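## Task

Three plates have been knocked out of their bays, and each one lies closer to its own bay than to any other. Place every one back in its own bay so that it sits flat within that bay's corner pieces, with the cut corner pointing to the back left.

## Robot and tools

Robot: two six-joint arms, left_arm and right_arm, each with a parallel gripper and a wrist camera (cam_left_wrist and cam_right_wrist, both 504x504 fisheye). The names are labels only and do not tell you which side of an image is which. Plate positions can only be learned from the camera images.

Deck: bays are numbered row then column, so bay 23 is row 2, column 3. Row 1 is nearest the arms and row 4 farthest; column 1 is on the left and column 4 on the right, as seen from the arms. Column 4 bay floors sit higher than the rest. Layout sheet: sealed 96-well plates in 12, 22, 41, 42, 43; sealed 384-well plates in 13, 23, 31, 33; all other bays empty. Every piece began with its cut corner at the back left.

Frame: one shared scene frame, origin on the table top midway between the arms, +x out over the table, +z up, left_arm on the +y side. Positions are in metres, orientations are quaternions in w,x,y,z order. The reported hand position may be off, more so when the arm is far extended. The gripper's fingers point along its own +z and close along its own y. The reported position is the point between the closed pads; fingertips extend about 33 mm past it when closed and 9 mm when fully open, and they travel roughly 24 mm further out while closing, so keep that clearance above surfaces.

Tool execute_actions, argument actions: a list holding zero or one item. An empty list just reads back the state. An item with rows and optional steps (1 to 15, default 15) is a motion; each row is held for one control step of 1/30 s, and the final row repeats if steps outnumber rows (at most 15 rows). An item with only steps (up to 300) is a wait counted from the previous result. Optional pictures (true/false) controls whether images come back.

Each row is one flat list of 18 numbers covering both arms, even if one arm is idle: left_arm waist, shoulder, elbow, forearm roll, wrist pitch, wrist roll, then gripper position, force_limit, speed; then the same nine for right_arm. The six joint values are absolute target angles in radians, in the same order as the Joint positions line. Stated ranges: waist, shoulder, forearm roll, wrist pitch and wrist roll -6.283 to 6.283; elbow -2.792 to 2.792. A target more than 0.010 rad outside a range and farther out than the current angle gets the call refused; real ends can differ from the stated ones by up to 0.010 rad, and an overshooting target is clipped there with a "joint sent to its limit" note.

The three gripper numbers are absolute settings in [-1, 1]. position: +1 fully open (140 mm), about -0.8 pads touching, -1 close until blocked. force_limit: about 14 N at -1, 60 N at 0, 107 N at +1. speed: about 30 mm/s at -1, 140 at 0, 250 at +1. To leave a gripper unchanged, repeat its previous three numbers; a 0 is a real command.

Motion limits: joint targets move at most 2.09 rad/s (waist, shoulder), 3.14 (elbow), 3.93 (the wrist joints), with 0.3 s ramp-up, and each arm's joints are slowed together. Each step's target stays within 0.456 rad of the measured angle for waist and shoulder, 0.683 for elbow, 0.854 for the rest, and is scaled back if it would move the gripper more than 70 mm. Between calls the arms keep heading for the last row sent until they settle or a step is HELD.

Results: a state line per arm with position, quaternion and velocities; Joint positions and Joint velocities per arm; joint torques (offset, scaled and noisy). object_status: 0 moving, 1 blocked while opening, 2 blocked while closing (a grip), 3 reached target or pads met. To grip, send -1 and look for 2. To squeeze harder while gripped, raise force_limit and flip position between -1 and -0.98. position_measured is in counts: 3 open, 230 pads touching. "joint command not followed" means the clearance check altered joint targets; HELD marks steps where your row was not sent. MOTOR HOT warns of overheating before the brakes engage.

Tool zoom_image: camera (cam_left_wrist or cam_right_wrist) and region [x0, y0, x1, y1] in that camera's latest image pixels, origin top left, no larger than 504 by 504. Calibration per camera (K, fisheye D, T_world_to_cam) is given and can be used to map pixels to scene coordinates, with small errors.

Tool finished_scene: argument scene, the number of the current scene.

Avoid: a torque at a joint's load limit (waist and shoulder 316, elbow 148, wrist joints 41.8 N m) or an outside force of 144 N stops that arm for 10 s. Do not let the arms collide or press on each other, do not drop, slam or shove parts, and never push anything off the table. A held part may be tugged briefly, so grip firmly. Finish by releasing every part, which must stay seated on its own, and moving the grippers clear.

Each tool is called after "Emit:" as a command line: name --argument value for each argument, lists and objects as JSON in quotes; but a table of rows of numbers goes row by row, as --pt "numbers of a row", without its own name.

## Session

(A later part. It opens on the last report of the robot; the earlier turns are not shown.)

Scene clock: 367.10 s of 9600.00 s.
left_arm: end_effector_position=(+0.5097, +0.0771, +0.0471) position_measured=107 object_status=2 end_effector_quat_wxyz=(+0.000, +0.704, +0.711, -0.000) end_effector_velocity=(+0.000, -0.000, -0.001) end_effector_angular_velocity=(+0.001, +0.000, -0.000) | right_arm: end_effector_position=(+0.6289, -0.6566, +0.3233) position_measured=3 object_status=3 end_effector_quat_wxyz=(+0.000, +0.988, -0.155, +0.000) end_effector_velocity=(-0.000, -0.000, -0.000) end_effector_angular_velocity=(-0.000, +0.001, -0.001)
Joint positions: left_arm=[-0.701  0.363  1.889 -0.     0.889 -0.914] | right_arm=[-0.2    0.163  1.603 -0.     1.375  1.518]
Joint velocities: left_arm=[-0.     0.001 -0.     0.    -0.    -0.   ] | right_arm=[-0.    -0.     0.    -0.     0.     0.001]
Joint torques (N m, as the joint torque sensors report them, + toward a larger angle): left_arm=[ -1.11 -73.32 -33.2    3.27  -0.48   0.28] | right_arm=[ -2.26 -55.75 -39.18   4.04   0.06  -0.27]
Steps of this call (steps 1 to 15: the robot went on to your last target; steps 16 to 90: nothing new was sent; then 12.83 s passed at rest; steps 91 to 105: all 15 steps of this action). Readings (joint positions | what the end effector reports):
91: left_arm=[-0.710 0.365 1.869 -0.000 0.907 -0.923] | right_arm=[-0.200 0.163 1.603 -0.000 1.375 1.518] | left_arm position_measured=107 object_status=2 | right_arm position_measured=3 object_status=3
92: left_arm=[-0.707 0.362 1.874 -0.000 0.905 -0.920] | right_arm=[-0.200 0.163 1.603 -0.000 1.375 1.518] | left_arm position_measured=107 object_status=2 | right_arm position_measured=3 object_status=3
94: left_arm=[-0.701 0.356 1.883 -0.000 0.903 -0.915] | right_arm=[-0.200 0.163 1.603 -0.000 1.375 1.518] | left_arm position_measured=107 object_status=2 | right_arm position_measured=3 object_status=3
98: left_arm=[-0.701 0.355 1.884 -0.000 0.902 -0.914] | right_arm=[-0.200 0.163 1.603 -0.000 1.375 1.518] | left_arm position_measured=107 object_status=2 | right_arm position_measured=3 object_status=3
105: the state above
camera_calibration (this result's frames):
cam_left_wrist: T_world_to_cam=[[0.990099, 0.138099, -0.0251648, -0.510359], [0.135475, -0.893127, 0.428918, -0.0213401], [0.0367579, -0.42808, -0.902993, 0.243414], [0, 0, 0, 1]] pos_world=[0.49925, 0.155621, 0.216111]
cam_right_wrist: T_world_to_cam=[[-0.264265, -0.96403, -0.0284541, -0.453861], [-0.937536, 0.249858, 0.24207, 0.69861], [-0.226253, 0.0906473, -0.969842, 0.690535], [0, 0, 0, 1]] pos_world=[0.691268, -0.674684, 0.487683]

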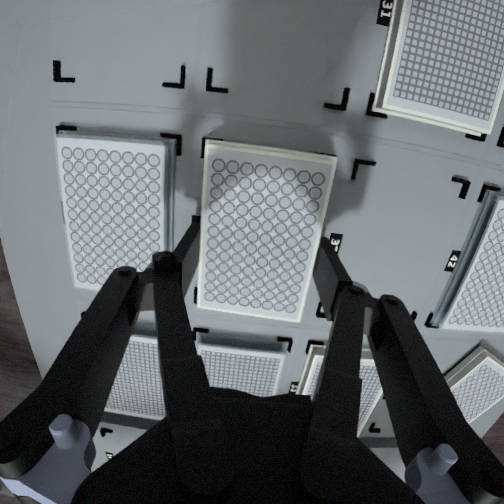

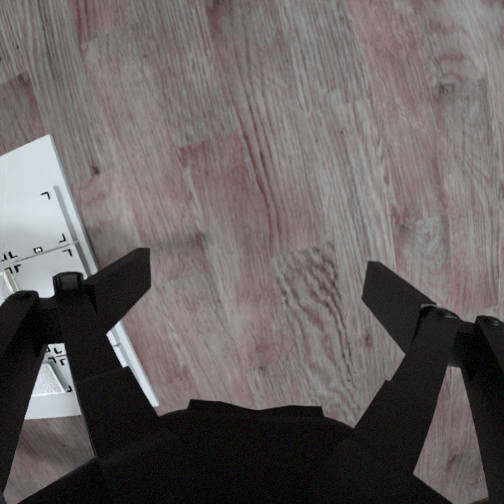

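Emit:
execute_actions --actions '[{"rows":[[-0.7042,0.3645,1.8865,0,0.8906,-0.9125,-1,0,-0.5,-0.2,0.163,1.603,0,1.375,1.518,1,0,0]],"steps":10}]'

Emit:
zoom_image --camera "cam_left_wrist" --region '[180,120,360,340]'

Scene clock: 374.73 s of 9600.00 s.
left_arm: end_effector_position=(+0.5087, +0.0746, +0.0477) position_measured=107 object_status=2 end_effector_quat_wxyz=(-0.000, +0.705, +0.709, +0.000) end_effector_velocity=(+0.001, -0.001, +0.002) end_effector_angular_velocity=(-0.003, -0.002, -0.000) | right_arm: end_effector_position=(+0.6289, -0.6566, +0.3233) position_measured=3 object_status=3 end_effector_quat_wxyz=(+0.000, +0.988, -0.155, +0.000) end_effector_velocity=(+0.001, +0.000, +0.000) end_effector_angular_velocity=(+0.000, -0.001, +0.001)
Joint positions: left_arm=[-0.704  0.364  1.887  0.     0.891 -0.913] | right_arm=[-0.2    0.163  1.603 -0.     1.375  1.518]
Joint velocities: left_arm=[-0.    -0.002 -0.002  0.    -0.     0.   ] | right_arm=[ 0.     0.    -0.     0.001 -0.001 -0.001]
Joint torques (N m, as the joint torque sensors report them, + toward a larger angle): left_arm=[ -1.54 -74.08 -33.7    3.31  -0.92  -0.05] | right_arm=[ -2.66 -55.82 -39.3    4.08  -0.04  -0.29]
Steps of this call (steps 1 to 15: the robot went on to your last target; steps 16 to 90: nothing new was sent; then 4.30 s passed at rest; steps 91 to 100: all 10 steps of this action). Readings (joint positions | what the end effector reports):
91: left_arm=[-0.701 0.364 1.889 0.000 0.889 -0.914] | right_arm=[-0.200 0.163 1.603 -0.000 1.375 1.518] | left_arm position_measured=107 object_status=2 | right_arm position_measured=3 object_status=3
92: left_arm=[-0.702 0.364 1.888 0.000 0.889 -0.913] | right_arm=[-0.200 0.163 1.603 -0.000 1.375 1.518] | left_arm position_measured=107 object_status=2 | right_arm position_measured=3 object_status=3
94: left_arm=[-0.704 0.364 1.887 0.000 0.890 -0.913] | right_arm=[-0.200 0.163 1.603 -0.000 1.375 1.518] | left_arm position_measured=107 object_status=2 | right_arm position_measured=3 object_status=3
98: left_arm=[-0.704 0.364 1.887 0.000 0.891 -0.913] | right_arm=[-0.200 0.163 1.603 -0.000 1.375 1.518] | left_arm position_measured=107 object_status=2 | right_arm position_measured=3 object_status=3
100: the state above
camera_calibration (this result's frames):
cam_left_wrist: T_world_to_cam=[[0.990778, 0.133127, -0.025203, -0.508995], [0.131011, -0.893852, 0.428795, -0.021358], [0.0345566, -0.428142, -0.90305, 0.243995], [0, 0, 0, 1]] pos_world=[0.498668, 0.153135, 0.216669]
cam_right_wrist: T_world_to_cam=[[-0.264265, -0.96403, -0.0284541, -0.453861], [-0.937536, 0.249858, 0.24207, 0.69861], [-0.226253, 0.0906475, -0.969841, 0.690535], [0, 0, 0, 1]] pos_world=[0.691268, -0.674684, 0.487683]

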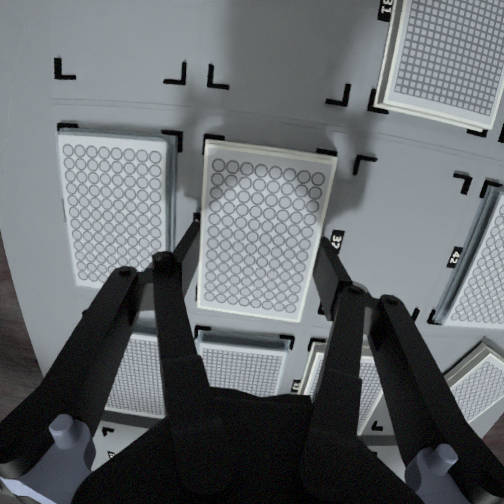

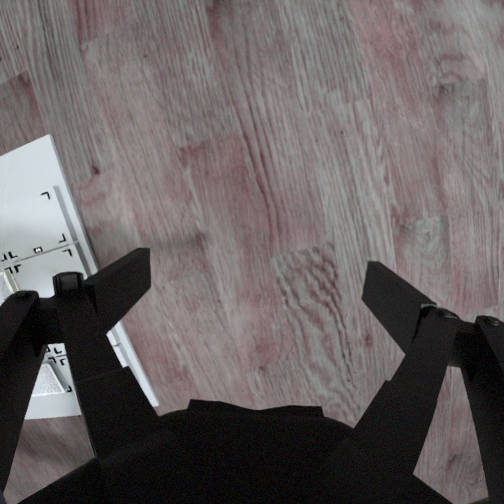

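Region (180, 120, 360, 340) of cam_left_wrist's 504x504 image, scaled by 2.291, with more detail than that image has; it fills the left 412 columns of this view, and the rest is white.

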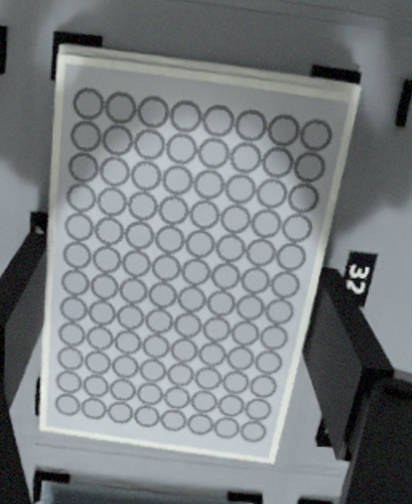

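Emit:
execute_actions --actions '[{"rows":[[-0.7042,0.3688,1.8894,0,0.8834,-0.9125,-1,0,-0.5,-0.2,0.163,1.603,0,1.375,1.518,1,0,0]],"steps":10}]'

Emit:
zoom_image --camera "cam_left_wrist" --region '[180,120,360,340]'

Scene clock: 381.77 s of 9600.00 s.
left_arm: end_effector_position=(+0.5086, +0.0746, +0.0436) position_measured=107 object_status=2 end_effector_quat_wxyz=(+0.000, +0.705, +0.709, +0.000) end_effector_velocity=(-0.000, -0.000, +0.000) end_effector_angular_velocity=(-0.001, -0.001, -0.000) | right_arm: end_effector_position=(+0.6289, -0.6566, +0.3233) position_measured=3 object_status=3 end_effector_quat_wxyz=(+0.000, +0.988, -0.155, +0.000) end_effector_velocity=(+0.001, -0.000, +0.000) end_effector_angular_velocity=(-0.001, -0.001, +0.001)
Joint positions: left_arm=[-0.704  0.369  1.889  0.     0.883 -0.912] | right_arm=[-0.2    0.163  1.603 -0.     1.375  1.518]
Joint velocities: left_arm=[-0.    -0.     0.    -0.    -0.001  0.   ] | right_arm=[ 0.     0.    -0.001 -0.    -0.001 -0.   ]
Joint torques (N m, as the joint torque sensors report them, + toward a larger angle): left_arm=[ -1.19 -71.53 -33.74   3.05  -0.56  -0.03] | right_arm=[ -1.7  -55.6  -39.19   4.16  -0.01  -0.25]
Steps of this call (steps 1 to 15: the robot went on to your last target; steps 16 to 90: nothing new was sent; then 3.70 s passed at rest; steps 91 to 100: all 10 steps of this action). Readings (joint positions | what the end effector reports):
91: left_arm=[-0.704 0.365 1.887 0.000 0.890 -0.912] | right_arm=[-0.200 0.163 1.603 -0.000 1.375 1.518] | left_arm position_measured=107 object_status=2 | right_arm position_measured=3 object_status=3
92: left_arm=[-0.704 0.366 1.887 0.000 0.887 -0.913] | right_arm=[-0.200 0.163 1.603 -0.000 1.375 1.518] | left_arm position_measured=107 object_status=2 | right_arm position_measured=3 object_status=3
94: left_arm=[-0.704 0.369 1.889 0.000 0.884 -0.912] | right_arm=[-0.200 0.163 1.603 -0.000 1.375 1.518] | left_arm position_measured=107 object_status=2 | right_arm position_measured=3 object_status=3
98: left_arm=[-0.704 0.369 1.889 0.000 0.883 -0.912] | right_arm=[-0.200 0.163 1.603 -0.000 1.375 1.518] | left_arm position_measured=107 object_status=2 | right_arm position_measured=3 object_status=3
100: the state above
camera_calibration (this result's frames):
cam_left_wrist: T_world_to_cam=[[0.990784, 0.133091, -0.0251898, -0.509059], [0.130972, -0.893848, 0.428815, -0.0195815], [0.0345554, -0.428162, -0.903041, 0.240339], [0, 0, 0, 1]] pos_world=[0.498627, 0.153152, 0.21261]
cam_right_wrist: T_world_to_cam=[[-0.264265, -0.96403, -0.0284541, -0.453861], [-0.937536, 0.249858, 0.24207, 0.69861], [-0.226253, 0.0906474, -0.969841, 0.690535], [0, 0, 0, 1]] pos_world=[0.691268, -0.674684, 0.487683]

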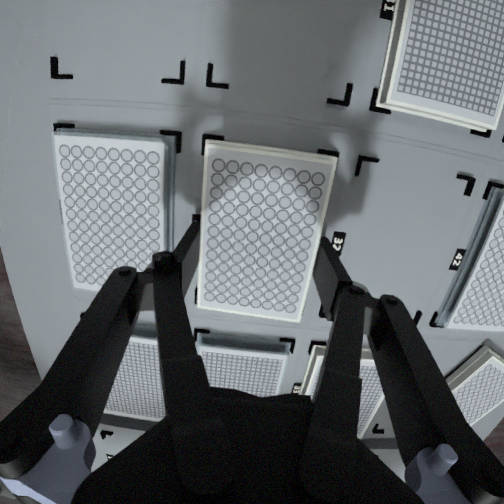

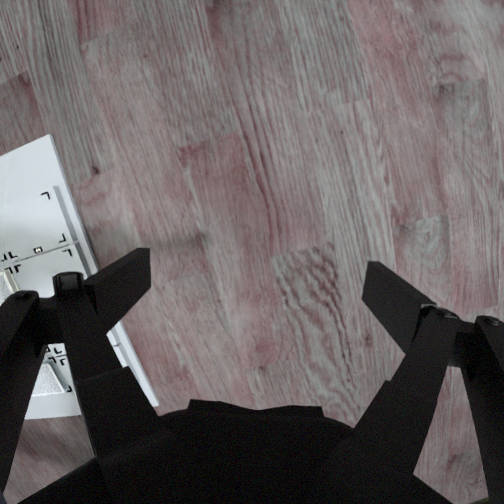

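Region (180, 120, 360, 340) of cam_left_wrist's 504x504 image, scaled by 2.291, with more detail than that image has; it fills the left 412 columns of this view, and the rest is white.

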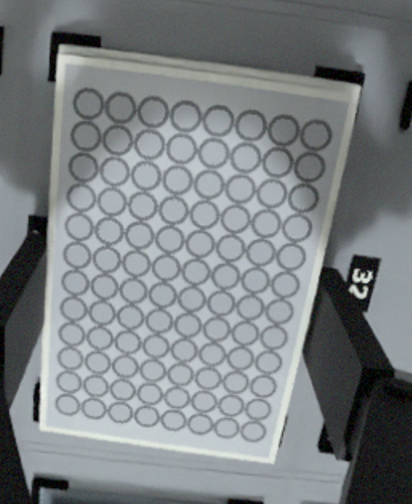

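Emit:
execute_actions --actions '[{"rows":[[-0.705,0.3682,1.8899,0,0.8835,-0.9133,-1,0,-0.5,-0.2,0.163,1.603,0,1.375,1.518,1,0,0],[-0.705,0.3682,1.8899,0,0.8835,-0.9133,-1,0,-0.5,-0.2,0.163,1.603,0,1.375,1.518,1,0,0],[-0.705,0.3682,1.8899,0,0.8835,-0.9133,-1,0,-0.5,-0.2,0.163,1.603,0,1.375,1.518,1,0,0],[-0.705,0.3682,1.8899,0,0.8835,-0.9133,-1,0,-0.5,-0.2,0.163,1.603,0,1.375,1.518,1,0,0],[-0.705,0.3714,1.892,0,0.8782,-0.9133,-1,0,-0.5,-0.2,0.163,1.603,0,1.375,1.518,1,0,0],[-0.705,0.3714,1.892,0,0.8782,-0.9133,-1,0,-0.5,-0.2,0.163,1.603,0,1.375,1.518,1,0,0],[-0.705,0.3714,1.892,0,0.8782,-0.9133,-1,0,-0.5,-0.2,0.163,1.603,0,1.375,1.518,1,0,0],[-0.705,0.3714,1.892,0,0.8782,-0.9133,-1,0,-0.5,-0.2,0.163,1.603,0,1.375,1.518,1,0,0],[-0.705,0.3714,1.892,0,0.8782,-0.9133,-1,0,-0.5,-0.2,0.163,1.603,0,1.375,1.518,1,0,0],[-0.705,0.3714,1.892,0,0.8782,-0.9133,0.5,0,-0.3,-0.2,0.163,1.603,0,1.375,1.518,1,0,0]],"steps":15}]' --pictures false

Emit:
execute_actions --actions '[{"steps":10}]'

Emit:
zoom_image --camera "cam_left_wrist" --region '[180,120,360,340]'

Scene clock: 392.90 s of 9600.00 s.
left_arm: end_effector_position=(+0.5080, +0.0746, +0.0408) position_measured=81 object_status=0 end_effector_quat_wxyz=(+0.000, +0.705, +0.709, -0.000) end_effector_velocity=(+0.001, -0.001, +0.001) end_effector_angular_velocity=(-0.001, -0.001, -0.000) | right_arm: end_effector_position=(+0.6289, -0.6566, +0.3233) position_measured=3 object_status=3 end_effector_quat_wxyz=(+0.000, +0.988, -0.155, +0.000) end_effector_velocity=(+0.000, -0.001, +0.000) end_effector_angular_velocity=(-0.002, -0.000, -0.000)
Joint positions: left_arm=[-0.705  0.371  1.892 -0.     0.878 -0.913] | right_arm=[-0.2    0.163  1.603 -0.     1.375  1.518]
Joint velocities: left_arm=[ 0.    -0.    -0.001 -0.    -0.     0.   ] | right_arm=[-0.    -0.    -0.    -0.001 -0.     0.   ]
Joint torques (N m, as the joint torque sensors report them, + toward a larger angle): left_arm=[  0.53 -74.36 -33.37   3.37  -0.31   0.15] | right_arm=[ -2.27 -55.9  -39.06   4.04   0.03  -0.22]
Steps of this call (steps 1 to 15: the robot went on to your last target; steps 16 to 90: nothing new was sent; then 7.63 s passed at rest; steps 91 to 105: all 15 steps of this action). Readings (joint positions | what the end effector reports):
91: left_arm=[-0.704 0.369 1.889 -0.000 0.883 -0.912] | right_arm=[-0.200 0.163 1.603 -0.000 1.375 1.518] | left_arm position_measured=107 object_status=2 | right_arm position_measured=3 object_status=3
92: left_arm=[-0.704 0.369 1.890 -0.000 0.883 -0.913] | right_arm=[-0.200 0.163 1.603 -0.000 1.375 1.518] | left_arm position_measured=107 object_status=2 | right_arm position_measured=3 object_status=3
94: left_arm=[-0.705 0.369 1.890 -0.000 0.883 -0.913] | right_arm=[-0.200 0.163 1.603 -0.000 1.375 1.518] | left_arm position_measured=107 object_status=2 | right_arm position_measured=3 object_status=3
98: left_arm=[-0.705 0.371 1.892 -0.000 0.879 -0.913] | right_arm=[-0.200 0.163 1.603 -0.000 1.375 1.518] | left_arm position_measured=107 object_status=2 | right_arm position_measured=3 object_status=3
105: the state above

Scene clock: 393.23 s of 9600.00 s.
left_arm: end_effector_position=(+0.5080, +0.0746, +0.0408) position_measured=66 object_status=3 end_effector_quat_wxyz=(+0.000, +0.705, +0.709, -0.000) end_effector_velocity=(-0.000, +0.000, +0.000) end_effector_angular_velocity=(+0.000, -0.000, +0.001) | right_arm: end_effector_position=(+0.6289, -0.6566, +0.3233) position_measured=3 object_status=3 end_effector_quat_wxyz=(+0.000, +0.988, -0.155, +0.000) end_effector_velocity=(+0.000, +0.000, +0.000) end_effector_angular_velocity=(-0.000, -0.000, +0.001)
Joint positions: left_arm=[-0.705  0.371  1.892 -0.     0.878 -0.913] | right_arm=[-0.2    0.163  1.603 -0.     1.375  1.518]
Joint velocities: left_arm=[ 0.    -0.001  0.001  0.     0.    -0.001] | right_arm=[ 0.    -0.    -0.    -0.    -0.    -0.001]
Joint torques (N m, as the joint torque sensors report them, + toward a larger angle): left_arm=[ -0.15 -72.17 -32.74   2.98  -0.57   0.14] | right_arm=[ -3.17 -56.12 -39.33   4.03   0.13  -0.27]
Steps of this call (steps 1 to 10: the robot went on to your last target). Readings (joint positions | what the end effector reports):
1: left_arm=[-0.705 0.371 1.892 -0.000 0.878 -0.913] | right_arm=[-0.200 0.163 1.603 -0.000 1.375 1.518] | left_arm position_measured=75 object_status=0 | right_arm position_measured=3 object_status=3
2: left_arm=[-0.705 0.371 1.892 -0.000 0.878 -0.913] | right_arm=[-0.200 0.163 1.603 -0.000 1.375 1.518] | left_arm position_measured=69 object_status=0 | right_arm position_measured=3 object_status=3
4: left_arm=[-0.705 0.371 1.892 -0.000 0.878 -0.913] | right_arm=[-0.200 0.163 1.603 -0.000 1.375 1.518] | left_arm position_measured=66 object_status=0 | right_arm position_measured=3 object_status=3
8: left_arm=[-0.705 0.371 1.892 -0.000 0.878 -0.913] | right_arm=[-0.200 0.163 1.603 -0.000 1.375 1.518] | left_arm position_measured=66 object_status=0 | right_arm position_measured=3 object_status=3
10: the state above
camera_calibration (this result's frames):
cam_left_wrist: T_world_to_cam=[[0.990778, 0.133131, -0.025215, -0.508514], [0.131018, -0.893832, 0.428835, -0.0183702], [0.0345534, -0.428184, -0.903031, 0.237769], [0, 0, 0, 1]] pos_world=[0.498015, 0.153088, 0.209768]
cam_right_wrist: T_world_to_cam=[[-0.264265, -0.96403, -0.0284539, -0.453861], [-0.937536, 0.249858, 0.24207, 0.69861], [-0.226253, 0.0906473, -0.969841, 0.690535], [0, 0, 0, 1]] pos_world=[0.691268, -0.674684, 0.487683]

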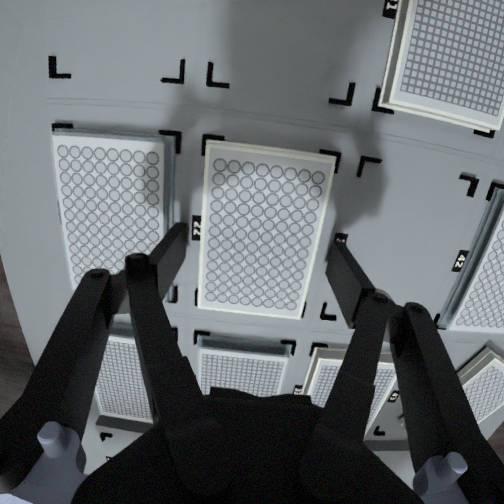

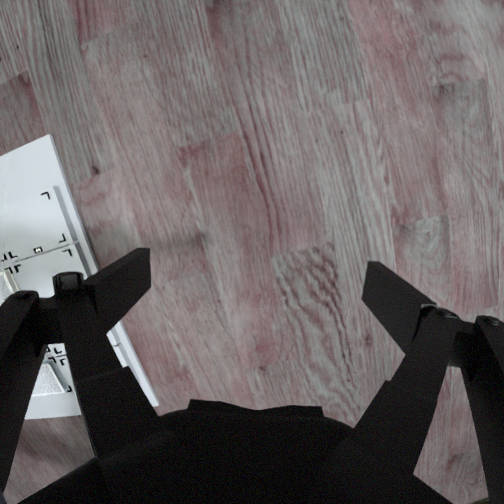

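Region (180, 120, 360, 340) of cam_left_wrist's 504x504 image, scaled by 2.291, with more detail than that image has; it fills the left 412 columns of this view, and the rest is white.

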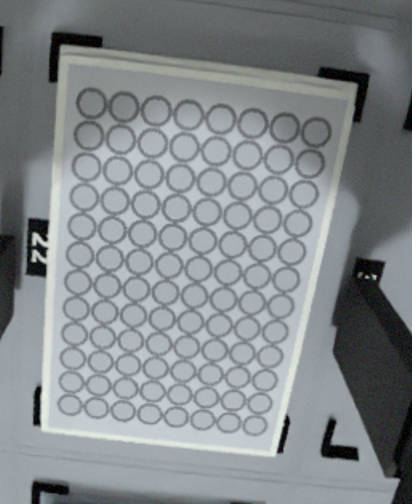

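Emit:
execute_actions --actions '[{"rows":[[-0.705,0.321,1.8557,0,0.9649,-0.9133,0.47,0,0,-0.2,0.163,1.603,0,1.375,1.518,1,0,0],[-0.705,0.321,1.8557,0,0.9649,-0.9133,0.47,0,0,-0.2,0.163,1.603,0,1.375,1.518,1,0,0],[-0.705,0.321,1.8557,0,0.9649,-0.9133,0.47,0,0,-0.2,0.163,1.603,0,1.375,1.518,1,0,0],[-0.705,0.321,1.8557,0,0.9649,-0.9133,0.47,0,0,-0.2,0.163,1.603,0,1.375,1.518,1,0,0],[-0.705,0.321,1.8557,0,0.9649,-0.9133,0.47,0,0,-0.2,0.163,1.603,0,1.375,1.518,1,0,0],[-0.705,0.321,1.8557,0,0.9649,-0.9133,0.47,0,0,-0.2,0.163,1.603,0,1.375,1.518,1,0,0],[-0.705,0.321,1.8557,0,0.9649,-0.9133,0.47,0,0,-0.2,0.163,1.603,0,1.375,1.518,1,0,0],[-0.5945,0.7403,1.1541,0,1.2472,-0.2258,0.47,0,0,-0.2,0.163,1.603,0,1.375,1.518,1,0,0]],"steps":15}]' --pictures false

Emit:
execute_actions --actions '[{"steps":25}]'

Scene clock: 413.53 s of 9600.00 s.
left_arm: end_effector_position=(+0.5842, +0.0162, +0.1000) position_measured=70 object_status=3 end_effector_quat_wxyz=(-0.001, +0.763, +0.647, -0.000) end_effector_velocity=(+0.405, -0.287, +0.039) end_effector_angular_velocity=(-0.004, -0.001, -0.884) | right_arm: end_effector_position=(+0.6289, -0.6566, +0.3233) position_measured=3 object_status=3 end_effector_quat_wxyz=(+0.000, +0.988, -0.155, +0.000) end_effector_velocity=(-0.000, -0.000, -0.000) end_effector_angular_velocity=(-0.002, +0.001, +0.001)
Joint positions: left_arm=[-0.673  0.444  1.652 -0.     1.048 -0.712] | right_arm=[-0.2    0.163  1.603 -0.     1.375  1.518]
Joint velocities: left_arm=[ 0.171  0.647 -1.082 -0.     0.432  1.055] | right_arm=[ 0.     0.     0.    -0.002  0.    -0.001]
Joint torques (N m, as the joint torque sensors report them, + toward a larger angle): left_arm=[  2.5  -82.17 -35.42   3.74  -0.56   0.21] | right_arm=[ -1.74 -56.41 -38.97   4.12  -0.07  -0.37]
Steps of this call (steps 1 to 15: the robot went on to your last target; steps 16 to 90: nothing new was sent; then 16.80 s passed at rest; steps 91 to 105: all 15 steps of this action). Readings (joint positions | what the end effector reports):
91: left_arm=[-0.705 0.371 1.892 0.000 0.879 -0.913] | right_arm=[-0.200 0.163 1.603 -0.000 1.375 1.518] | left_arm position_measured=66 object_status=0 | right_arm position_measured=3 object_status=3
92: left_arm=[-0.705 0.367 1.889 0.000 0.887 -0.913] | right_arm=[-0.200 0.163 1.603 -0.000 1.375 1.518] | left_arm position_measured=68 object_status=0 | right_arm position_measured=3 object_status=3
94: left_arm=[-0.705 0.339 1.868 0.000 0.935 -0.913] | right_arm=[-0.200 0.163 1.603 -0.000 1.375 1.518] | left_arm position_measured=70 object_status=0 | right_arm position_measured=3 object_status=3
98: left_arm=[-0.705 0.321 1.855 0.000 0.965 -0.913] | right_arm=[-0.200 0.163 1.603 -0.000 1.375 1.518] | left_arm position_measured=70 object_status=0 | right_arm position_measured=3 object_status=3
105: the state above

Scene clock: 414.37 s of 9600.00 s.
left_arm: end_effector_position=(+0.7646, -0.0847, +0.1000) position_measured=70 object_status=3 end_effector_quat_wxyz=(+0.000, +0.878, +0.479, +0.000) end_effector_velocity=(+0.000, +0.000, -0.000) end_effector_angular_velocity=(+0.000, -0.000, +0.002) | right_arm: end_effector_position=(+0.6289, -0.6566, +0.3233) position_measured=3 object_status=3 end_effector_quat_wxyz=(+0.000, +0.988, -0.155, +0.000) end_effector_velocity=(-0.000, -0.000, -0.000) end_effector_angular_velocity=(-0.001, +0.000, +0.001)
Joint positions: left_arm=[-0.595  0.74   1.154  0.     1.247 -0.226] | right_arm=[-0.2    0.163  1.603 -0.     1.375  1.518]
Joint velocities: left_arm=[ 0.     0.    -0.     0.     0.    -0.002] | right_arm=[ 0.     0.     0.    -0.001 -0.    -0.   ]
Joint torques (N m, as the joint torque sensors report them, + toward a larger angle): left_arm=[   0.65 -113.54  -41.58    3.88   -0.12    0.36] | right_arm=[ -1.95 -55.64 -39.43   3.97   0.01  -0.27]
Steps of this call (steps 1 to 25: the robot went on to your last target). Readings (joint positions | what the end effector reports):
1: left_arm=[-0.667 0.466 1.615 -0.000 1.062 -0.676] | right_arm=[-0.200 0.163 1.603 -0.000 1.375 1.518] | left_arm position_measured=70 object_status=3 | right_arm position_measured=3 object_status=3
2: left_arm=[-0.661 0.488 1.577 -0.000 1.077 -0.640] | right_arm=[-0.200 0.163 1.603 -0.000 1.375 1.518] | left_arm position_measured=70 object_status=3 | right_arm position_measured=3 object_status=3
4: left_arm=[-0.649 0.533 1.501 -0.000 1.108 -0.566] | right_arm=[-0.200 0.163 1.603 -0.000 1.375 1.518] | left_arm position_measured=70 object_status=3 | right_arm position_measured=3 object_status=3
8: left_arm=[-0.624 0.627 1.344 -0.000 1.171 -0.412] | right_arm=[-0.200 0.163 1.603 -0.000 1.375 1.518] | left_arm position_measured=70 object_status=3 | right_arm position_measured=3 object_status=3
25: the state above
camera_calibration (this result's frames):
cam_left_wrist: T_world_to_cam=[[0.902992, -0.428921, -0.0251584, -0.72051], [-0.377834, -0.820591, 0.428804, 0.175507], [-0.204568, -0.3777, -0.903047, 0.401298], [0, 0, 0, 1]] pos_world=[0.79902, -0.0134527, 0.269006]
cam_right_wrist: T_world_to_cam=[[-0.264266, -0.96403, -0.0284541, -0.453861], [-0.937536, 0.249858, 0.24207, 0.69861], [-0.226253, 0.0906475, -0.969841, 0.690535], [0, 0, 0, 1]] pos_world=[0.691268, -0.674684, 0.487683]

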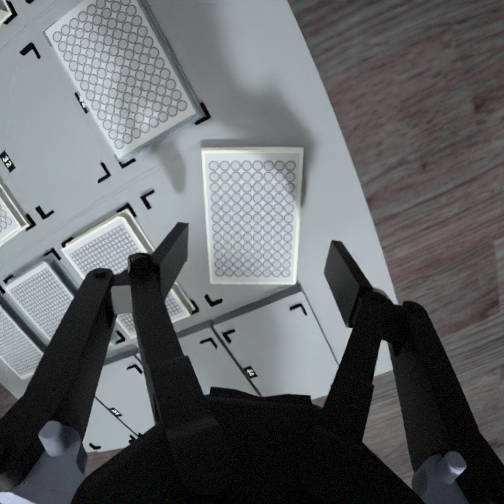

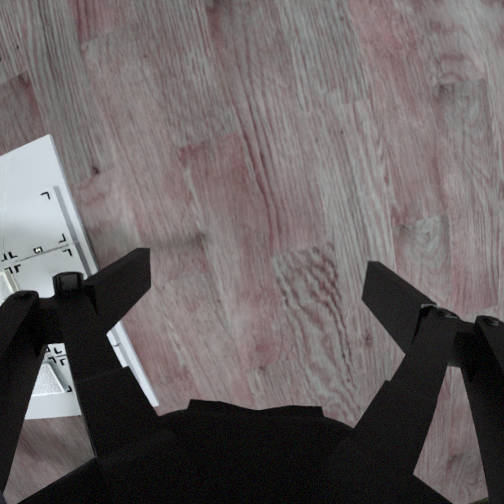

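Emit:
zoom_image --camera "cam_left_wrist" --region '[160,120,360,320]'

Region (160, 120, 360, 320) of cam_left_wrist's 504x504 image, scaled by 2.520, with more detail than that image has.

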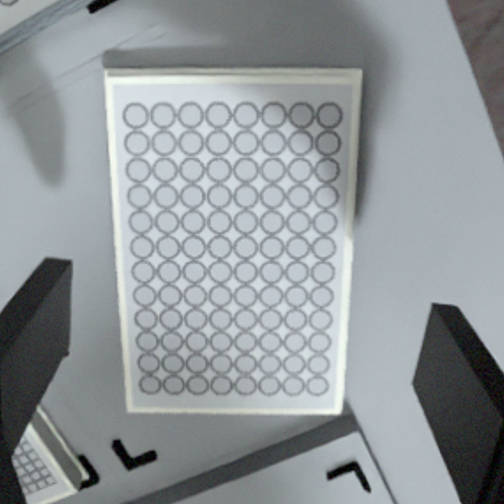

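Emit:
execute_actions --actions '[{"rows":[[-0.6019,0.7508,1.202,0,1.1888,-0.3582,0.47,0,-0.5,-0.2,0.163,1.603,0,1.375,1.518,1,0,0]],"steps":15}]'

Scene clock: 434.17 s of 9600.00 s.
left_arm: end_effector_position=(+0.7553, -0.0851, +0.0649) position_measured=70 object_status=3 end_effector_quat_wxyz=(+0.000, +0.846, +0.533, -0.000) end_effector_velocity=(-0.000, +0.001, +0.002) end_effector_angular_velocity=(-0.001, -0.002, +0.001) | right_arm: end_effector_position=(+0.6289, -0.6566, +0.3233) position_measured=3 object_status=3 end_effector_quat_wxyz=(+0.000, +0.988, -0.155, +0.000) end_effector_velocity=(-0.000, +0.000, -0.000) end_effector_angular_velocity=(+0.001, +0.000, -0.001)
Joint positions: left_arm=[-0.602  0.751  1.202 -0.     1.189 -0.358] | right_arm=[-0.2    0.163  1.603 -0.     1.375  1.518]
Joint velocities: left_arm=[ 0.    -0.003  0.002  0.001 -0.001 -0.001] | right_arm=[-0.     0.     0.001  0.001  0.     0.   ]
Joint torques (N m, as the joint torque sensors report them, + toward a larger angle): left_arm=[  -3.25 -115.71  -40.76    3.71   -0.53    0.23] | right_arm=[ -1.78 -55.99 -39.1    4.06   0.1   -0.29]
Steps of this call (steps 1 to 15: the robot went on to your last target; steps 16 to 90: nothing new was sent; then 16.30 s passed at rest; steps 91 to 105: all 15 steps of this action). Readings (joint positions | what the end effector reports):
91: left_arm=[-0.594 0.740 1.154 -0.000 1.247 -0.226] | right_arm=[-0.200 0.163 1.603 -0.000 1.375 1.518] | left_arm position_measured=70 object_status=3 | right_arm position_measured=3 object_status=3
92: left_arm=[-0.595 0.741 1.157 -0.000 1.243 -0.234] | right_arm=[-0.200 0.163 1.603 -0.000 1.375 1.518] | left_arm position_measured=70 object_status=3 | right_arm position_measured=3 object_status=3
94: left_arm=[-0.598 0.745 1.178 -0.000 1.218 -0.292] | right_arm=[-0.200 0.163 1.603 -0.000 1.375 1.518] | left_arm position_measured=70 object_status=3 | right_arm position_measured=3 object_status=3
98: left_arm=[-0.602 0.751 1.202 -0.000 1.189 -0.358] | right_arm=[-0.200 0.163 1.603 -0.000 1.375 1.518] | left_arm position_measured=70 object_status=3 | right_arm position_measured=3 object_status=3
105: the state above
camera_calibration (this result's frames):
cam_left_wrist: T_world_to_cam=[[0.949411, -0.313022, -0.0252009, -0.738338], [-0.272586, -0.861289, 0.42881, 0.103759], [-0.155932, -0.400248, -0.903043, 0.328868], [0, 0, 0, 1]] pos_world=[0.780551, -0.0101205, 0.233882]
cam_right_wrist: T_world_to_cam=[[-0.264265, -0.96403, -0.0284542, -0.453861], [-0.937536, 0.249858, 0.242071, 0.698609], [-0.226254, 0.0906477, -0.969841, 0.690535], [0, 0, 0, 1]] pos_world=[0.691268, -0.674684, 0.487683]

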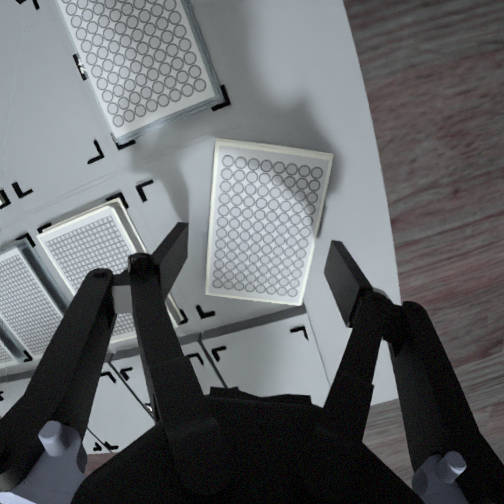

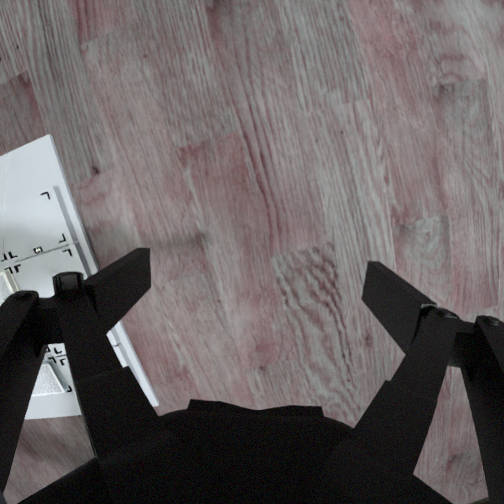

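Emit:
execute_actions --actions '[{"rows":[[-0.6019,0.7635,1.2157,0,1.1625,-0.3582,0.47,0,-0.5,-0.2,0.163,1.603,0,1.375,1.518,1,0,0]],"steps":12}]'

Scene clock: 438.67 s of 9600.00 s.
left_arm: end_effector_position=(+0.7552, -0.0852, +0.0459) position_measured=70 object_status=3 end_effector_quat_wxyz=(-0.000, +0.846, +0.533, -0.000) end_effector_velocity=(+0.001, -0.000, +0.001) end_effector_angular_velocity=(-0.001, -0.002, -0.001) | right_arm: end_effector_position=(+0.6289, -0.6566, +0.3233) position_measured=3 object_status=3 end_effector_quat_wxyz=(+0.000, +0.988, -0.155, +0.000) end_effector_velocity=(-0.000, -0.001, +0.000) end_effector_angular_velocity=(-0.002, +0.000, -0.000)
Joint positions: left_arm=[-0.602  0.764  1.216 -0.     1.163 -0.358] | right_arm=[-0.2    0.163  1.603 -0.     1.375  1.518]
Joint velocities: left_arm=[ 0.    -0.001 -0.     0.    -0.001  0.001] | right_arm=[-0.    -0.    -0.    -0.002 -0.001  0.001]
Joint torques (N m, as the joint torque sensors report them, + toward a larger angle): left_arm=[  -0.18 -113.36  -39.66    3.96   -0.6     0.08] | right_arm=[ -1.68 -56.51 -38.92   4.01   0.23  -0.28]
Steps of this call (steps 1 to 15: the robot went on to your last target; steps 16 to 90: nothing new was sent; then 1.10 s passed at rest; steps 91 to 102: all 12 steps of this action). Readings (joint positions | what the end effector reports):
91: left_arm=[-0.602 0.751 1.202 0.000 1.188 -0.358] | right_arm=[-0.200 0.163 1.603 -0.000 1.375 1.518] | left_arm position_measured=70 object_status=3 | right_arm position_measured=3 object_status=3
92: left_arm=[-0.602 0.754 1.206 0.000 1.180 -0.358] | right_arm=[-0.200 0.163 1.603 -0.000 1.375 1.518] | left_arm position_measured=70 object_status=3 | right_arm position_measured=3 object_status=3
94: left_arm=[-0.602 0.763 1.216 -0.000 1.164 -0.358] | right_arm=[-0.200 0.163 1.603 -0.000 1.375 1.518] | left_arm position_measured=70 object_status=3 | right_arm position_measured=3 object_status=3
98: left_arm=[-0.602 0.764 1.216 -0.000 1.163 -0.358] | right_arm=[-0.200 0.163 1.603 -0.000 1.375 1.518] | left_arm position_measured=70 object_status=3 | right_arm position_measured=3 object_status=3
102: the state above
camera_calibration (this result's frames):
cam_left_wrist: T_world_to_cam=[[0.949404, -0.31304, -0.0252473, -0.738783], [-0.272587, -0.861299, 0.42879, 0.111846], [-0.155974, -0.400213, -0.903052, 0.311747], [0, 0, 0, 1]] pos_world=[0.780516, -0.0101701, 0.214913]
cam_right_wrist: T_world_to_cam=[[-0.264265, -0.96403, -0.0284541, -0.453861], [-0.937536, 0.249857, 0.242071, 0.698609], [-0.226254, 0.0906476, -0.969841, 0.690535], [0, 0, 0, 1]] pos_world=[0.691268, -0.674684, 0.487683]

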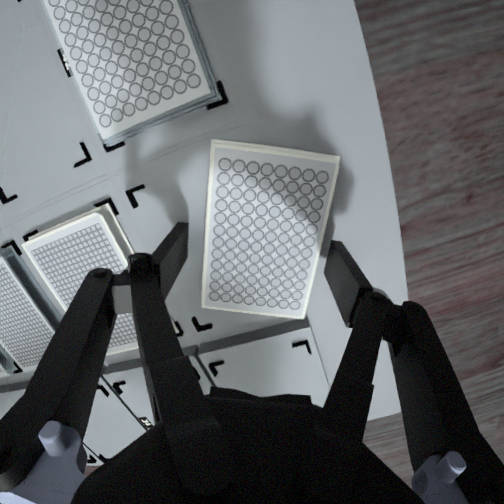

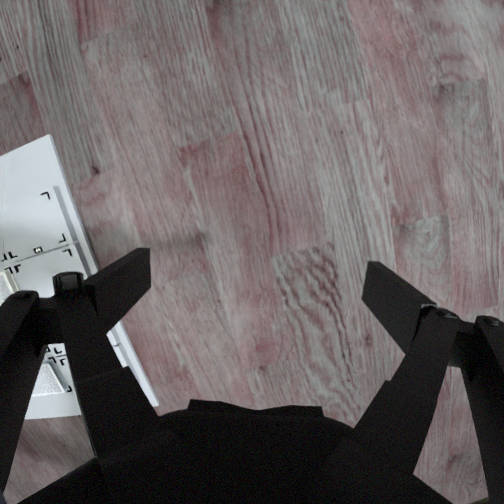

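Emit:
execute_actions --actions '[{"rows":[[-0.6019,0.7655,1.2179,0,1.1583,-0.3582,0.47,0,-0.5,-0.2,0.163,1.603,0,1.375,1.518,1,0,0],[-0.6019,0.7655,1.2179,0,1.1583,-0.3582,0.47,0,-0.5,-0.2,0.163,1.603,0,1.375,1.518,1,0,0],[-0.6019,0.7655,1.2179,0,1.1583,-0.3582,0.47,0,-0.5,-0.2,0.163,1.603,0,1.375,1.518,1,0,0],[-0.6019,0.7655,1.2179,0,1.1583,-0.3582,-1,0,-0.5,-0.2,0.163,1.603,0,1.375,1.518,1,0,0]],"steps":15}]' --pictures false

Scene clock: 443.90 s of 9600.00 s.
left_arm: end_effector_position=(+0.7552, -0.0851, +0.0429) position_measured=107 object_status=0 end_effector_quat_wxyz=(-0.000, +0.846, +0.533, +0.000) end_effector_velocity=(-0.001, +0.001, -0.000) end_effector_angular_velocity=(+0.001, +0.002, -0.001) | right_arm: end_effector_position=(+0.6289, -0.6566, +0.3233) position_measured=3 object_status=3 end_effector_quat_wxyz=(+0.000, +0.988, -0.155, +0.000) end_effector_velocity=(+0.000, -0.000, +0.000) end_effector_angular_velocity=(-0.000, -0.000, +0.001)
Joint positions: left_arm=[-0.602  0.765  1.218  0.     1.158 -0.358] | right_arm=[-0.2    0.163  1.603 -0.     1.375  1.518]
Joint velocities: left_arm=[ 0.     0.     0.001 -0.     0.001  0.001] | right_arm=[ 0.    -0.    -0.    -0.    -0.    -0.001]
Joint torques (N m, as the joint torque sensors report them, + toward a larger angle): left_arm=[   0.77 -109.66  -35.53    3.91   -0.82   -0.01] | right_arm=[ -2.2  -55.81 -39.71   4.1    0.08  -0.41]
Steps of this call (steps 1 to 15: the robot went on to your last target; steps 16 to 90: nothing new was sent; then 1.73 s passed at rest; steps 91 to 105: all 15 steps of this action). Readings (joint positions | what the end effector reports):
91: left_arm=[-0.602 0.764 1.216 0.000 1.162 -0.358] | right_arm=[-0.200 0.163 1.603 -0.000 1.375 1.518] | left_arm position_measured=70 object_status=3 | right_arm position_measured=3 object_status=3
92: left_arm=[-0.602 0.764 1.217 0.000 1.160 -0.358] | right_arm=[-0.200 0.163 1.603 -0.000 1.375 1.518] | left_arm position_measured=70 object_status=3 | right_arm position_measured=3 object_status=3
94: left_arm=[-0.602 0.765 1.218 0.000 1.159 -0.358] | right_arm=[-0.200 0.163 1.603 -0.000 1.375 1.518] | left_arm position_measured=70 object_status=0 | right_arm position_measured=3 object_status=3
98: left_arm=[-0.602 0.765 1.218 0.000 1.158 -0.358] | right_arm=[-0.200 0.163 1.603 -0.000 1.375 1.518] | left_arm position_measured=86 object_status=0 | right_arm position_measured=3 object_status=3
105: the state above

Emit:
execute_actions --actions '[{"rows":[[-0.6019,0.7413,1.1902,0,1.2101,-0.3582,-1,0,-0.5,-0.2,0.163,1.603,0,1.375,1.518,1,0,0],[-0.6019,0.7413,1.1902,0,1.2101,-0.3582,-1,0,-0.5,-0.2,0.163,1.603,0,1.375,1.518,1,0,0],[-0.6019,0.7413,1.1902,0,1.2101,-0.3582,-1,0,-0.5,-0.2,0.163,1.603,0,1.375,1.518,1,0,0],[-0.6019,0.7413,1.1902,0,1.2101,-0.3582,-1,0,-0.5,-0.2,0.163,1.603,0,1.375,1.518,1,0,0],[-0.6019,0.7413,1.1902,0,1.2101,-0.3582,-1,0,-0.5,-0.2,0.163,1.603,0,1.375,1.518,1,0,0],[-0.6019,0.7413,1.1902,0,1.2101,-0.3582,-1,0,-0.5,-0.2,0.163,1.603,0,1.375,1.518,1,0,0],[-0.6019,0.7413,1.1902,0,1.2101,-0.3582,-1,0,-0.5,-0.2,0.163,1.603,0,1.375,1.518,1,0,0],[-0.6301,0.7106,1.2453,0,1.1857,-0.8414,-1,0,-0.5,-0.2,0.163,1.603,0,1.375,1.518,1,0,0]],"steps":15}]' --pictures false

Emit:
execute_actions --actions '[{"steps":10}]' --pictures false

Emit:
execute_actions --actions '[{"rows":[[-0.6301,0.7266,1.2634,0,1.1516,-0.8414,-1,0,-0.5,-0.2,0.163,1.603,0,1.375,1.518,1,0,0]],"steps":12}]'

Emit:
zoom_image --camera "cam_left_wrist" --region '[160,100,380,350]'

Scene clock: 459.10 s of 9600.00 s.
left_arm: end_effector_position=(+0.7328, -0.0881, +0.0784) position_measured=107 object_status=2 end_effector_quat_wxyz=(+0.000, +0.752, +0.659, -0.000) end_effector_velocity=(-0.120, -0.027, +0.025) end_effector_angular_velocity=(-0.009, -0.008, +1.795) | right_arm: end_effector_position=(+0.6289, -0.6566, +0.3233) position_measured=3 object_status=3 end_effector_quat_wxyz=(+0.000, +0.988, -0.155, +0.000) end_effector_velocity=(-0.000, +0.001, -0.000) end_effector_angular_velocity=(+0.002, +0.000, -0.000)
Joint positions: left_arm=[-0.622  0.72   1.231 -0.     1.19  -0.693] | right_arm=[-0.2    0.163  1.603 -0.     1.375  1.518]
Joint velocities: left_arm=[-0.115 -0.127  0.179 -0.    -0.064 -1.91 ] | right_arm=[0.    0.    0.    0.002 0.    0.   ]
Joint torques (N m, as the joint torque sensors report them, + toward a larger angle): left_arm=[   3.83 -112.17  -40.41    4.18   -0.59    0.5 ] | right_arm=[ -1.36 -56.11 -39.5    4.07  -0.05  -0.29]
Steps of this call (steps 1 to 15: the robot went on to your last target; steps 16 to 90: nothing new was sent; then 11.70 s passed at rest; steps 91 to 105: all 15 steps of this action). Readings (joint positions | what the end effector reports):
91: left_arm=[-0.602 0.765 1.218 -0.000 1.159 -0.358] | right_arm=[-0.200 0.163 1.603 -0.000 1.375 1.518] | left_arm position_measured=107 object_status=2 | right_arm position_measured=3 object_status=3
92: left_arm=[-0.602 0.762 1.214 -0.000 1.168 -0.358] | right_arm=[-0.200 0.163 1.603 -0.000 1.375 1.518] | left_arm position_measured=107 object_status=2 | right_arm position_measured=3 object_status=3
94: left_arm=[-0.602 0.745 1.193 0.000 1.202 -0.358] | right_arm=[-0.200 0.163 1.603 -0.000 1.375 1.518] | left_arm position_measured=107 object_status=2 | right_arm position_measured=3 object_status=3
98: left_arm=[-0.602 0.741 1.191 -0.000 1.210 -0.359] | right_arm=[-0.200 0.163 1.603 -0.000 1.375 1.518] | left_arm position_measured=107 object_status=2 | right_arm position_measured=3 object_status=3
105: the state above

Scene clock: 459.43 s of 9600.00 s.
left_arm: end_effector_position=(+0.7236, -0.0897, +0.0799) position_measured=107 object_status=2 end_effector_quat_wxyz=(-0.000, +0.704, +0.710, -0.000) end_effector_velocity=(+0.001, -0.001, -0.001) end_effector_angular_velocity=(-0.000, -0.001, +0.002) | right_arm: end_effector_position=(+0.6289, -0.6566, +0.3233) position_measured=3 object_status=3 end_effector_quat_wxyz=(+0.000, +0.988, -0.155, +0.000) end_effector_velocity=(-0.000, -0.000, -0.000) end_effector_angular_velocity=(-0.001, +0.001, +0.001)
Joint positions: left_arm=[-0.63   0.711  1.245 -0.     1.186 -0.841] | right_arm=[-0.2    0.163  1.603 -0.     1.375  1.518]
Joint velocities: left_arm=[ 0.     0.001 -0.001  0.    -0.001 -0.002] | right_arm=[-0.    -0.     0.001 -0.001  0.    -0.001]
Joint torques (N m, as the joint torque sensors report them, + toward a larger angle): left_arm=[  -1.47 -111.01  -39.6     4.01   -0.94    0.02] | right_arm=[ -2.34 -56.45 -39.01   4.03   0.14  -0.32]
Steps of this call (steps 1 to 10: the robot went on to your last target). Readings (joint positions | what the end effector reports):
1: left_arm=[-0.625 0.716 1.237 -0.000 1.188 -0.750] | right_arm=[-0.200 0.163 1.603 -0.000 1.375 1.518] | left_arm position_measured=107 object_status=2 | right_arm position_measured=3 object_status=3
2: left_arm=[-0.627 0.714 1.241 -0.000 1.187 -0.794] | right_arm=[-0.200 0.163 1.603 -0.000 1.375 1.518] | left_arm position_measured=107 object_status=2 | right_arm position_measured=3 object_status=3
4: left_arm=[-0.630 0.711 1.245 -0.000 1.186 -0.838] | right_arm=[-0.200 0.163 1.603 -0.000 1.375 1.518] | left_arm position_measured=107 object_status=2 | right_arm position_measured=3 object_status=3
8: left_arm=[-0.630 0.711 1.245 -0.000 1.186 -0.841] | right_arm=[-0.200 0.163 1.603 -0.000 1.375 1.518] | left_arm position_measured=107 object_status=2 | right_arm position_measured=3 object_status=3
10: the state above

Scene clock: 459.83 s of 9600.00 s.
left_arm: end_effector_position=(+0.7236, -0.0898, +0.0558) position_measured=107 object_status=2 end_effector_quat_wxyz=(-0.000, +0.704, +0.710, -0.000) end_effector_velocity=(+0.001, -0.001, +0.001) end_effector_angular_velocity=(-0.002, -0.001, -0.001) | right_arm: end_effector_position=(+0.6289, -0.6566, +0.3233) position_measured=3 object_status=3 end_effector_quat_wxyz=(+0.000, +0.988, -0.155, +0.000) end_effector_velocity=(+0.001, +0.001, -0.000) end_effector_angular_velocity=(+0.001, -0.002, -0.001)
Joint positions: left_arm=[-0.63   0.727  1.263 -0.     1.152 -0.841] | right_arm=[-0.2    0.163  1.603 -0.     1.375  1.518]
Joint velocities: left_arm=[ 0.     0.    -0.002 -0.    -0.     0.001] | right_arm=[ 0.    -0.     0.     0.002 -0.001  0.001]
Joint torques (N m, as the joint torque sensors report them, + toward a larger angle): left_arm=[  -1.01 -111.42  -40.45    3.85   -0.56   -0.07] | right_arm=[ -2.78 -55.95 -39.13   4.03   0.09  -0.2 ]
Steps of this call (steps 1 to 12: all 12 steps of this action). Readings (joint positions | what the end effector reports):
1: left_arm=[-0.630 0.711 1.246 -0.000 1.185 -0.841] | right_arm=[-0.200 0.163 1.603 -0.000 1.375 1.518] | left_arm position_measured=107 object_status=2 | right_arm position_measured=3 object_status=3
2: left_arm=[-0.630 0.714 1.249 0.000 1.176 -0.841] | right_arm=[-0.200 0.163 1.603 -0.000 1.375 1.518] | left_arm position_measured=107 object_status=2 | right_arm position_measured=3 object_status=3
4: left_arm=[-0.630 0.726 1.263 -0.000 1.155 -0.841] | right_arm=[-0.200 0.163 1.603 -0.000 1.375 1.518] | left_arm position_measured=107 object_status=2 | right_arm position_measured=3 object_status=3
8: left_arm=[-0.630 0.727 1.263 -0.000 1.152 -0.841] | right_arm=[-0.200 0.163 1.603 -0.000 1.375 1.518] | left_arm position_measured=107 object_status=2 | right_arm position_measured=3 object_status=3
12: the state above
camera_calibration (this result's frames):
cam_left_wrist: T_world_to_cam=[[0.990383, 0.136037, -0.0252089, -0.699253], [0.133638, -0.893456, 0.42881, -0.201831], [0.0358109, -0.428055, -0.903043, 0.172671], [0, 0, 0, 1]] pos_world=[0.713317, -0.0112904, 0.224849]
cam_right_wrist: T_world_to_cam=[[-0.264265, -0.96403, -0.0284541, -0.453861], [-0.937536, 0.249858, 0.24207, 0.698609], [-0.226254, 0.0906476, -0.969841, 0.690535], [0, 0, 0, 1]] pos_world=[0.691268, -0.674684, 0.487683]

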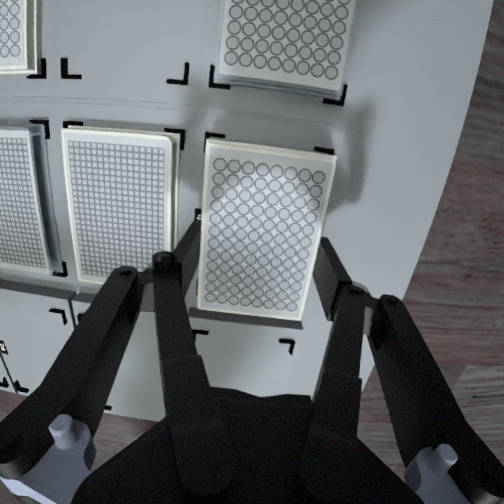

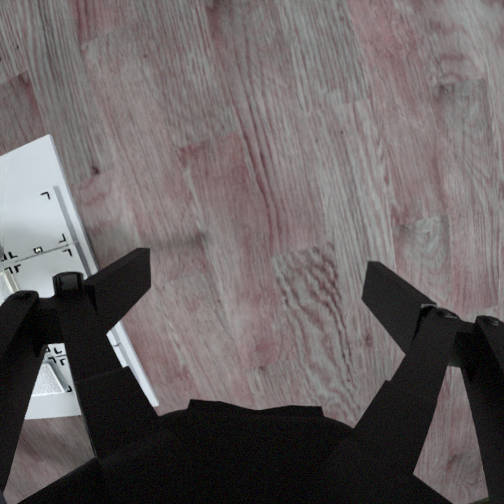

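Region (160, 100, 380, 350) of cam_left_wrist's 504x504 image, scaled by 2.016, with more detail than that image has; it fills the left 444 columns of this view, and the rest is white.

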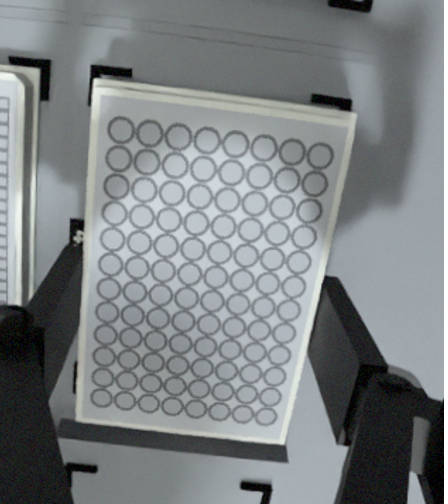

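Emit:
execute_actions --actions '[{"rows":[[-0.6319,0.7233,1.2692,0,1.1491,-0.8412,-1,0,-0.5,-0.2,0.163,1.603,0,1.375,1.518,1,0,0],[-0.6319,0.7233,1.2692,0,1.1491,-0.8412,-1,0,-0.5,-0.2,0.163,1.603,0,1.375,1.518,1,0,0],[-0.6319,0.7233,1.2692,0,1.1491,-0.8412,-1,0,-0.5,-0.2,0.163,1.603,0,1.375,1.518,1,0,0],[-0.6319,0.7233,1.2692,0,1.1491,-0.8412,-1,0,-0.5,-0.2,0.163,1.603,0,1.375,1.518,1,0,0],[-0.6319,0.7233,1.2692,0,1.1491,-0.8412,-1,0,-0.5,-0.2,0.163,1.603,0,1.375,1.518,1,0,0],[-0.6319,0.7293,1.276,0,1.1363,-0.8412,-1,0,-0.5,-0.2,0.163,1.603,0,1.375,1.518,1,0,0]],"steps":14}]'

Emit:
zoom_image --camera "cam_left_wrist" --region '[180,120,360,340]'

Scene clock: 471.53 s of 9600.00 s.
left_arm: end_effector_position=(+0.7208, -0.0892, +0.0470) position_measured=107 object_status=2 end_effector_quat_wxyz=(+0.000, +0.705, +0.709, +0.000) end_effector_velocity=(+0.000, -0.001, +0.000) end_effector_angular_velocity=(-0.001, -0.000, +0.000) | right_arm: end_effector_position=(+0.6289, -0.6566, +0.3233) position_measured=3 object_status=3 end_effector_quat_wxyz=(+0.000, +0.988, -0.155, +0.000) end_effector_velocity=(-0.000, -0.000, -0.000) end_effector_angular_velocity=(-0.001, +0.001, +0.001)
Joint positions: left_arm=[-0.632  0.729  1.276  0.     1.136 -0.841] | right_arm=[-0.2    0.163  1.603 -0.     1.375  1.518]
Joint velocities: left_arm=[-0.     0.001 -0.002 -0.001 -0.     0.   ] | right_arm=[ 0.     0.     0.001 -0.001  0.    -0.   ]
Joint torques (N m, as the joint torque sensors report them, + toward a larger angle): left_arm=[   0.19 -112.4   -40.45    3.7    -0.65    0.23] | right_arm=[ -0.99 -55.72 -38.92   4.17  -0.08  -0.31]
Steps of this call (steps 1 to 15: the robot went on to your last target; steps 16 to 90: nothing new was sent; then 8.23 s passed at rest; steps 91 to 104: all 14 steps of this action). Readings (joint positions | what the end effector reports):
91: left_arm=[-0.630 0.726 1.264 0.000 1.151 -0.841] | right_arm=[-0.200 0.163 1.603 -0.000 1.375 1.518] | left_arm position_measured=107 object_status=2 | right_arm position_measured=3 object_status=3
92: left_arm=[-0.631 0.725 1.266 0.000 1.150 -0.841] | right_arm=[-0.200 0.163 1.603 -0.000 1.375 1.518] | left_arm position_measured=107 object_status=2 | right_arm position_measured=3 object_status=3
94: left_arm=[-0.632 0.723 1.269 0.000 1.149 -0.841] | right_arm=[-0.200 0.163 1.603 -0.000 1.375 1.518] | left_arm position_measured=107 object_status=2 | right_arm position_measured=3 object_status=3
98: left_arm=[-0.632 0.728 1.275 0.000 1.139 -0.841] | right_arm=[-0.200 0.163 1.603 -0.000 1.375 1.518] | left_arm position_measured=107 object_status=2 | right_arm position_measured=3 object_status=3
104: the state above
camera_calibration (this result's frames):
cam_left_wrist: T_world_to_cam=[[0.990627, 0.134268, -0.0251159, -0.697212], [0.132002, -0.893694, 0.42882, -0.19599], [0.0351309, -0.428116, -0.903041, 0.165577], [0, 0, 0, 1]] pos_world=[0.710731, -0.010656, 0.216056]
cam_right_wrist: T_world_to_cam=[[-0.264265, -0.96403, -0.0284541, -0.453861], [-0.937536, 0.249858, 0.24207, 0.69861], [-0.226254, 0.0906475, -0.969841, 0.690535], [0, 0, 0, 1]] pos_world=[0.691268, -0.674684, 0.487683]

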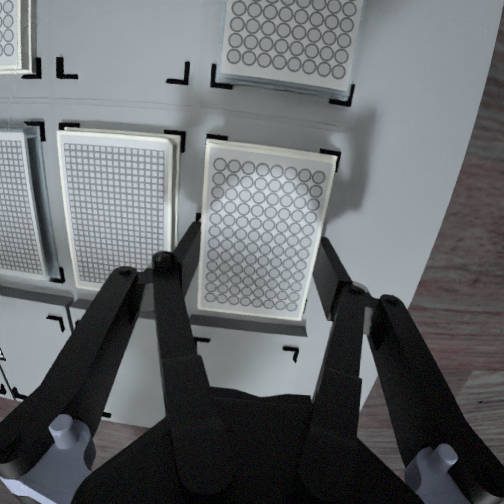

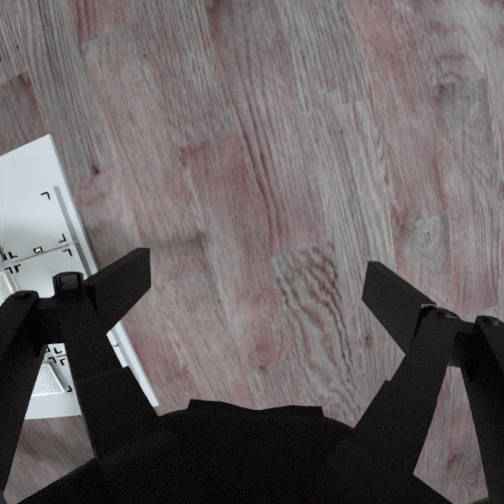

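Region (180, 120, 360, 340) of cam_left_wrist's 504x504 image, scaled by 2.291, with more detail than that image has; it fills the left 412 columns of this view, and the rest is white.

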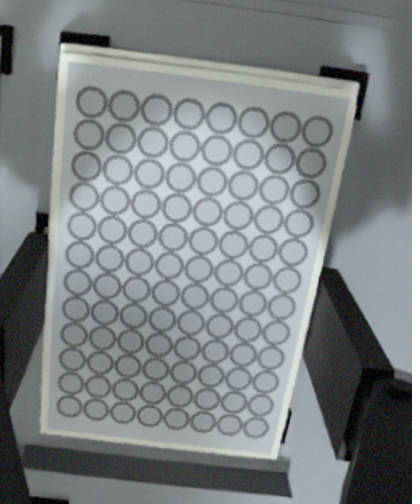

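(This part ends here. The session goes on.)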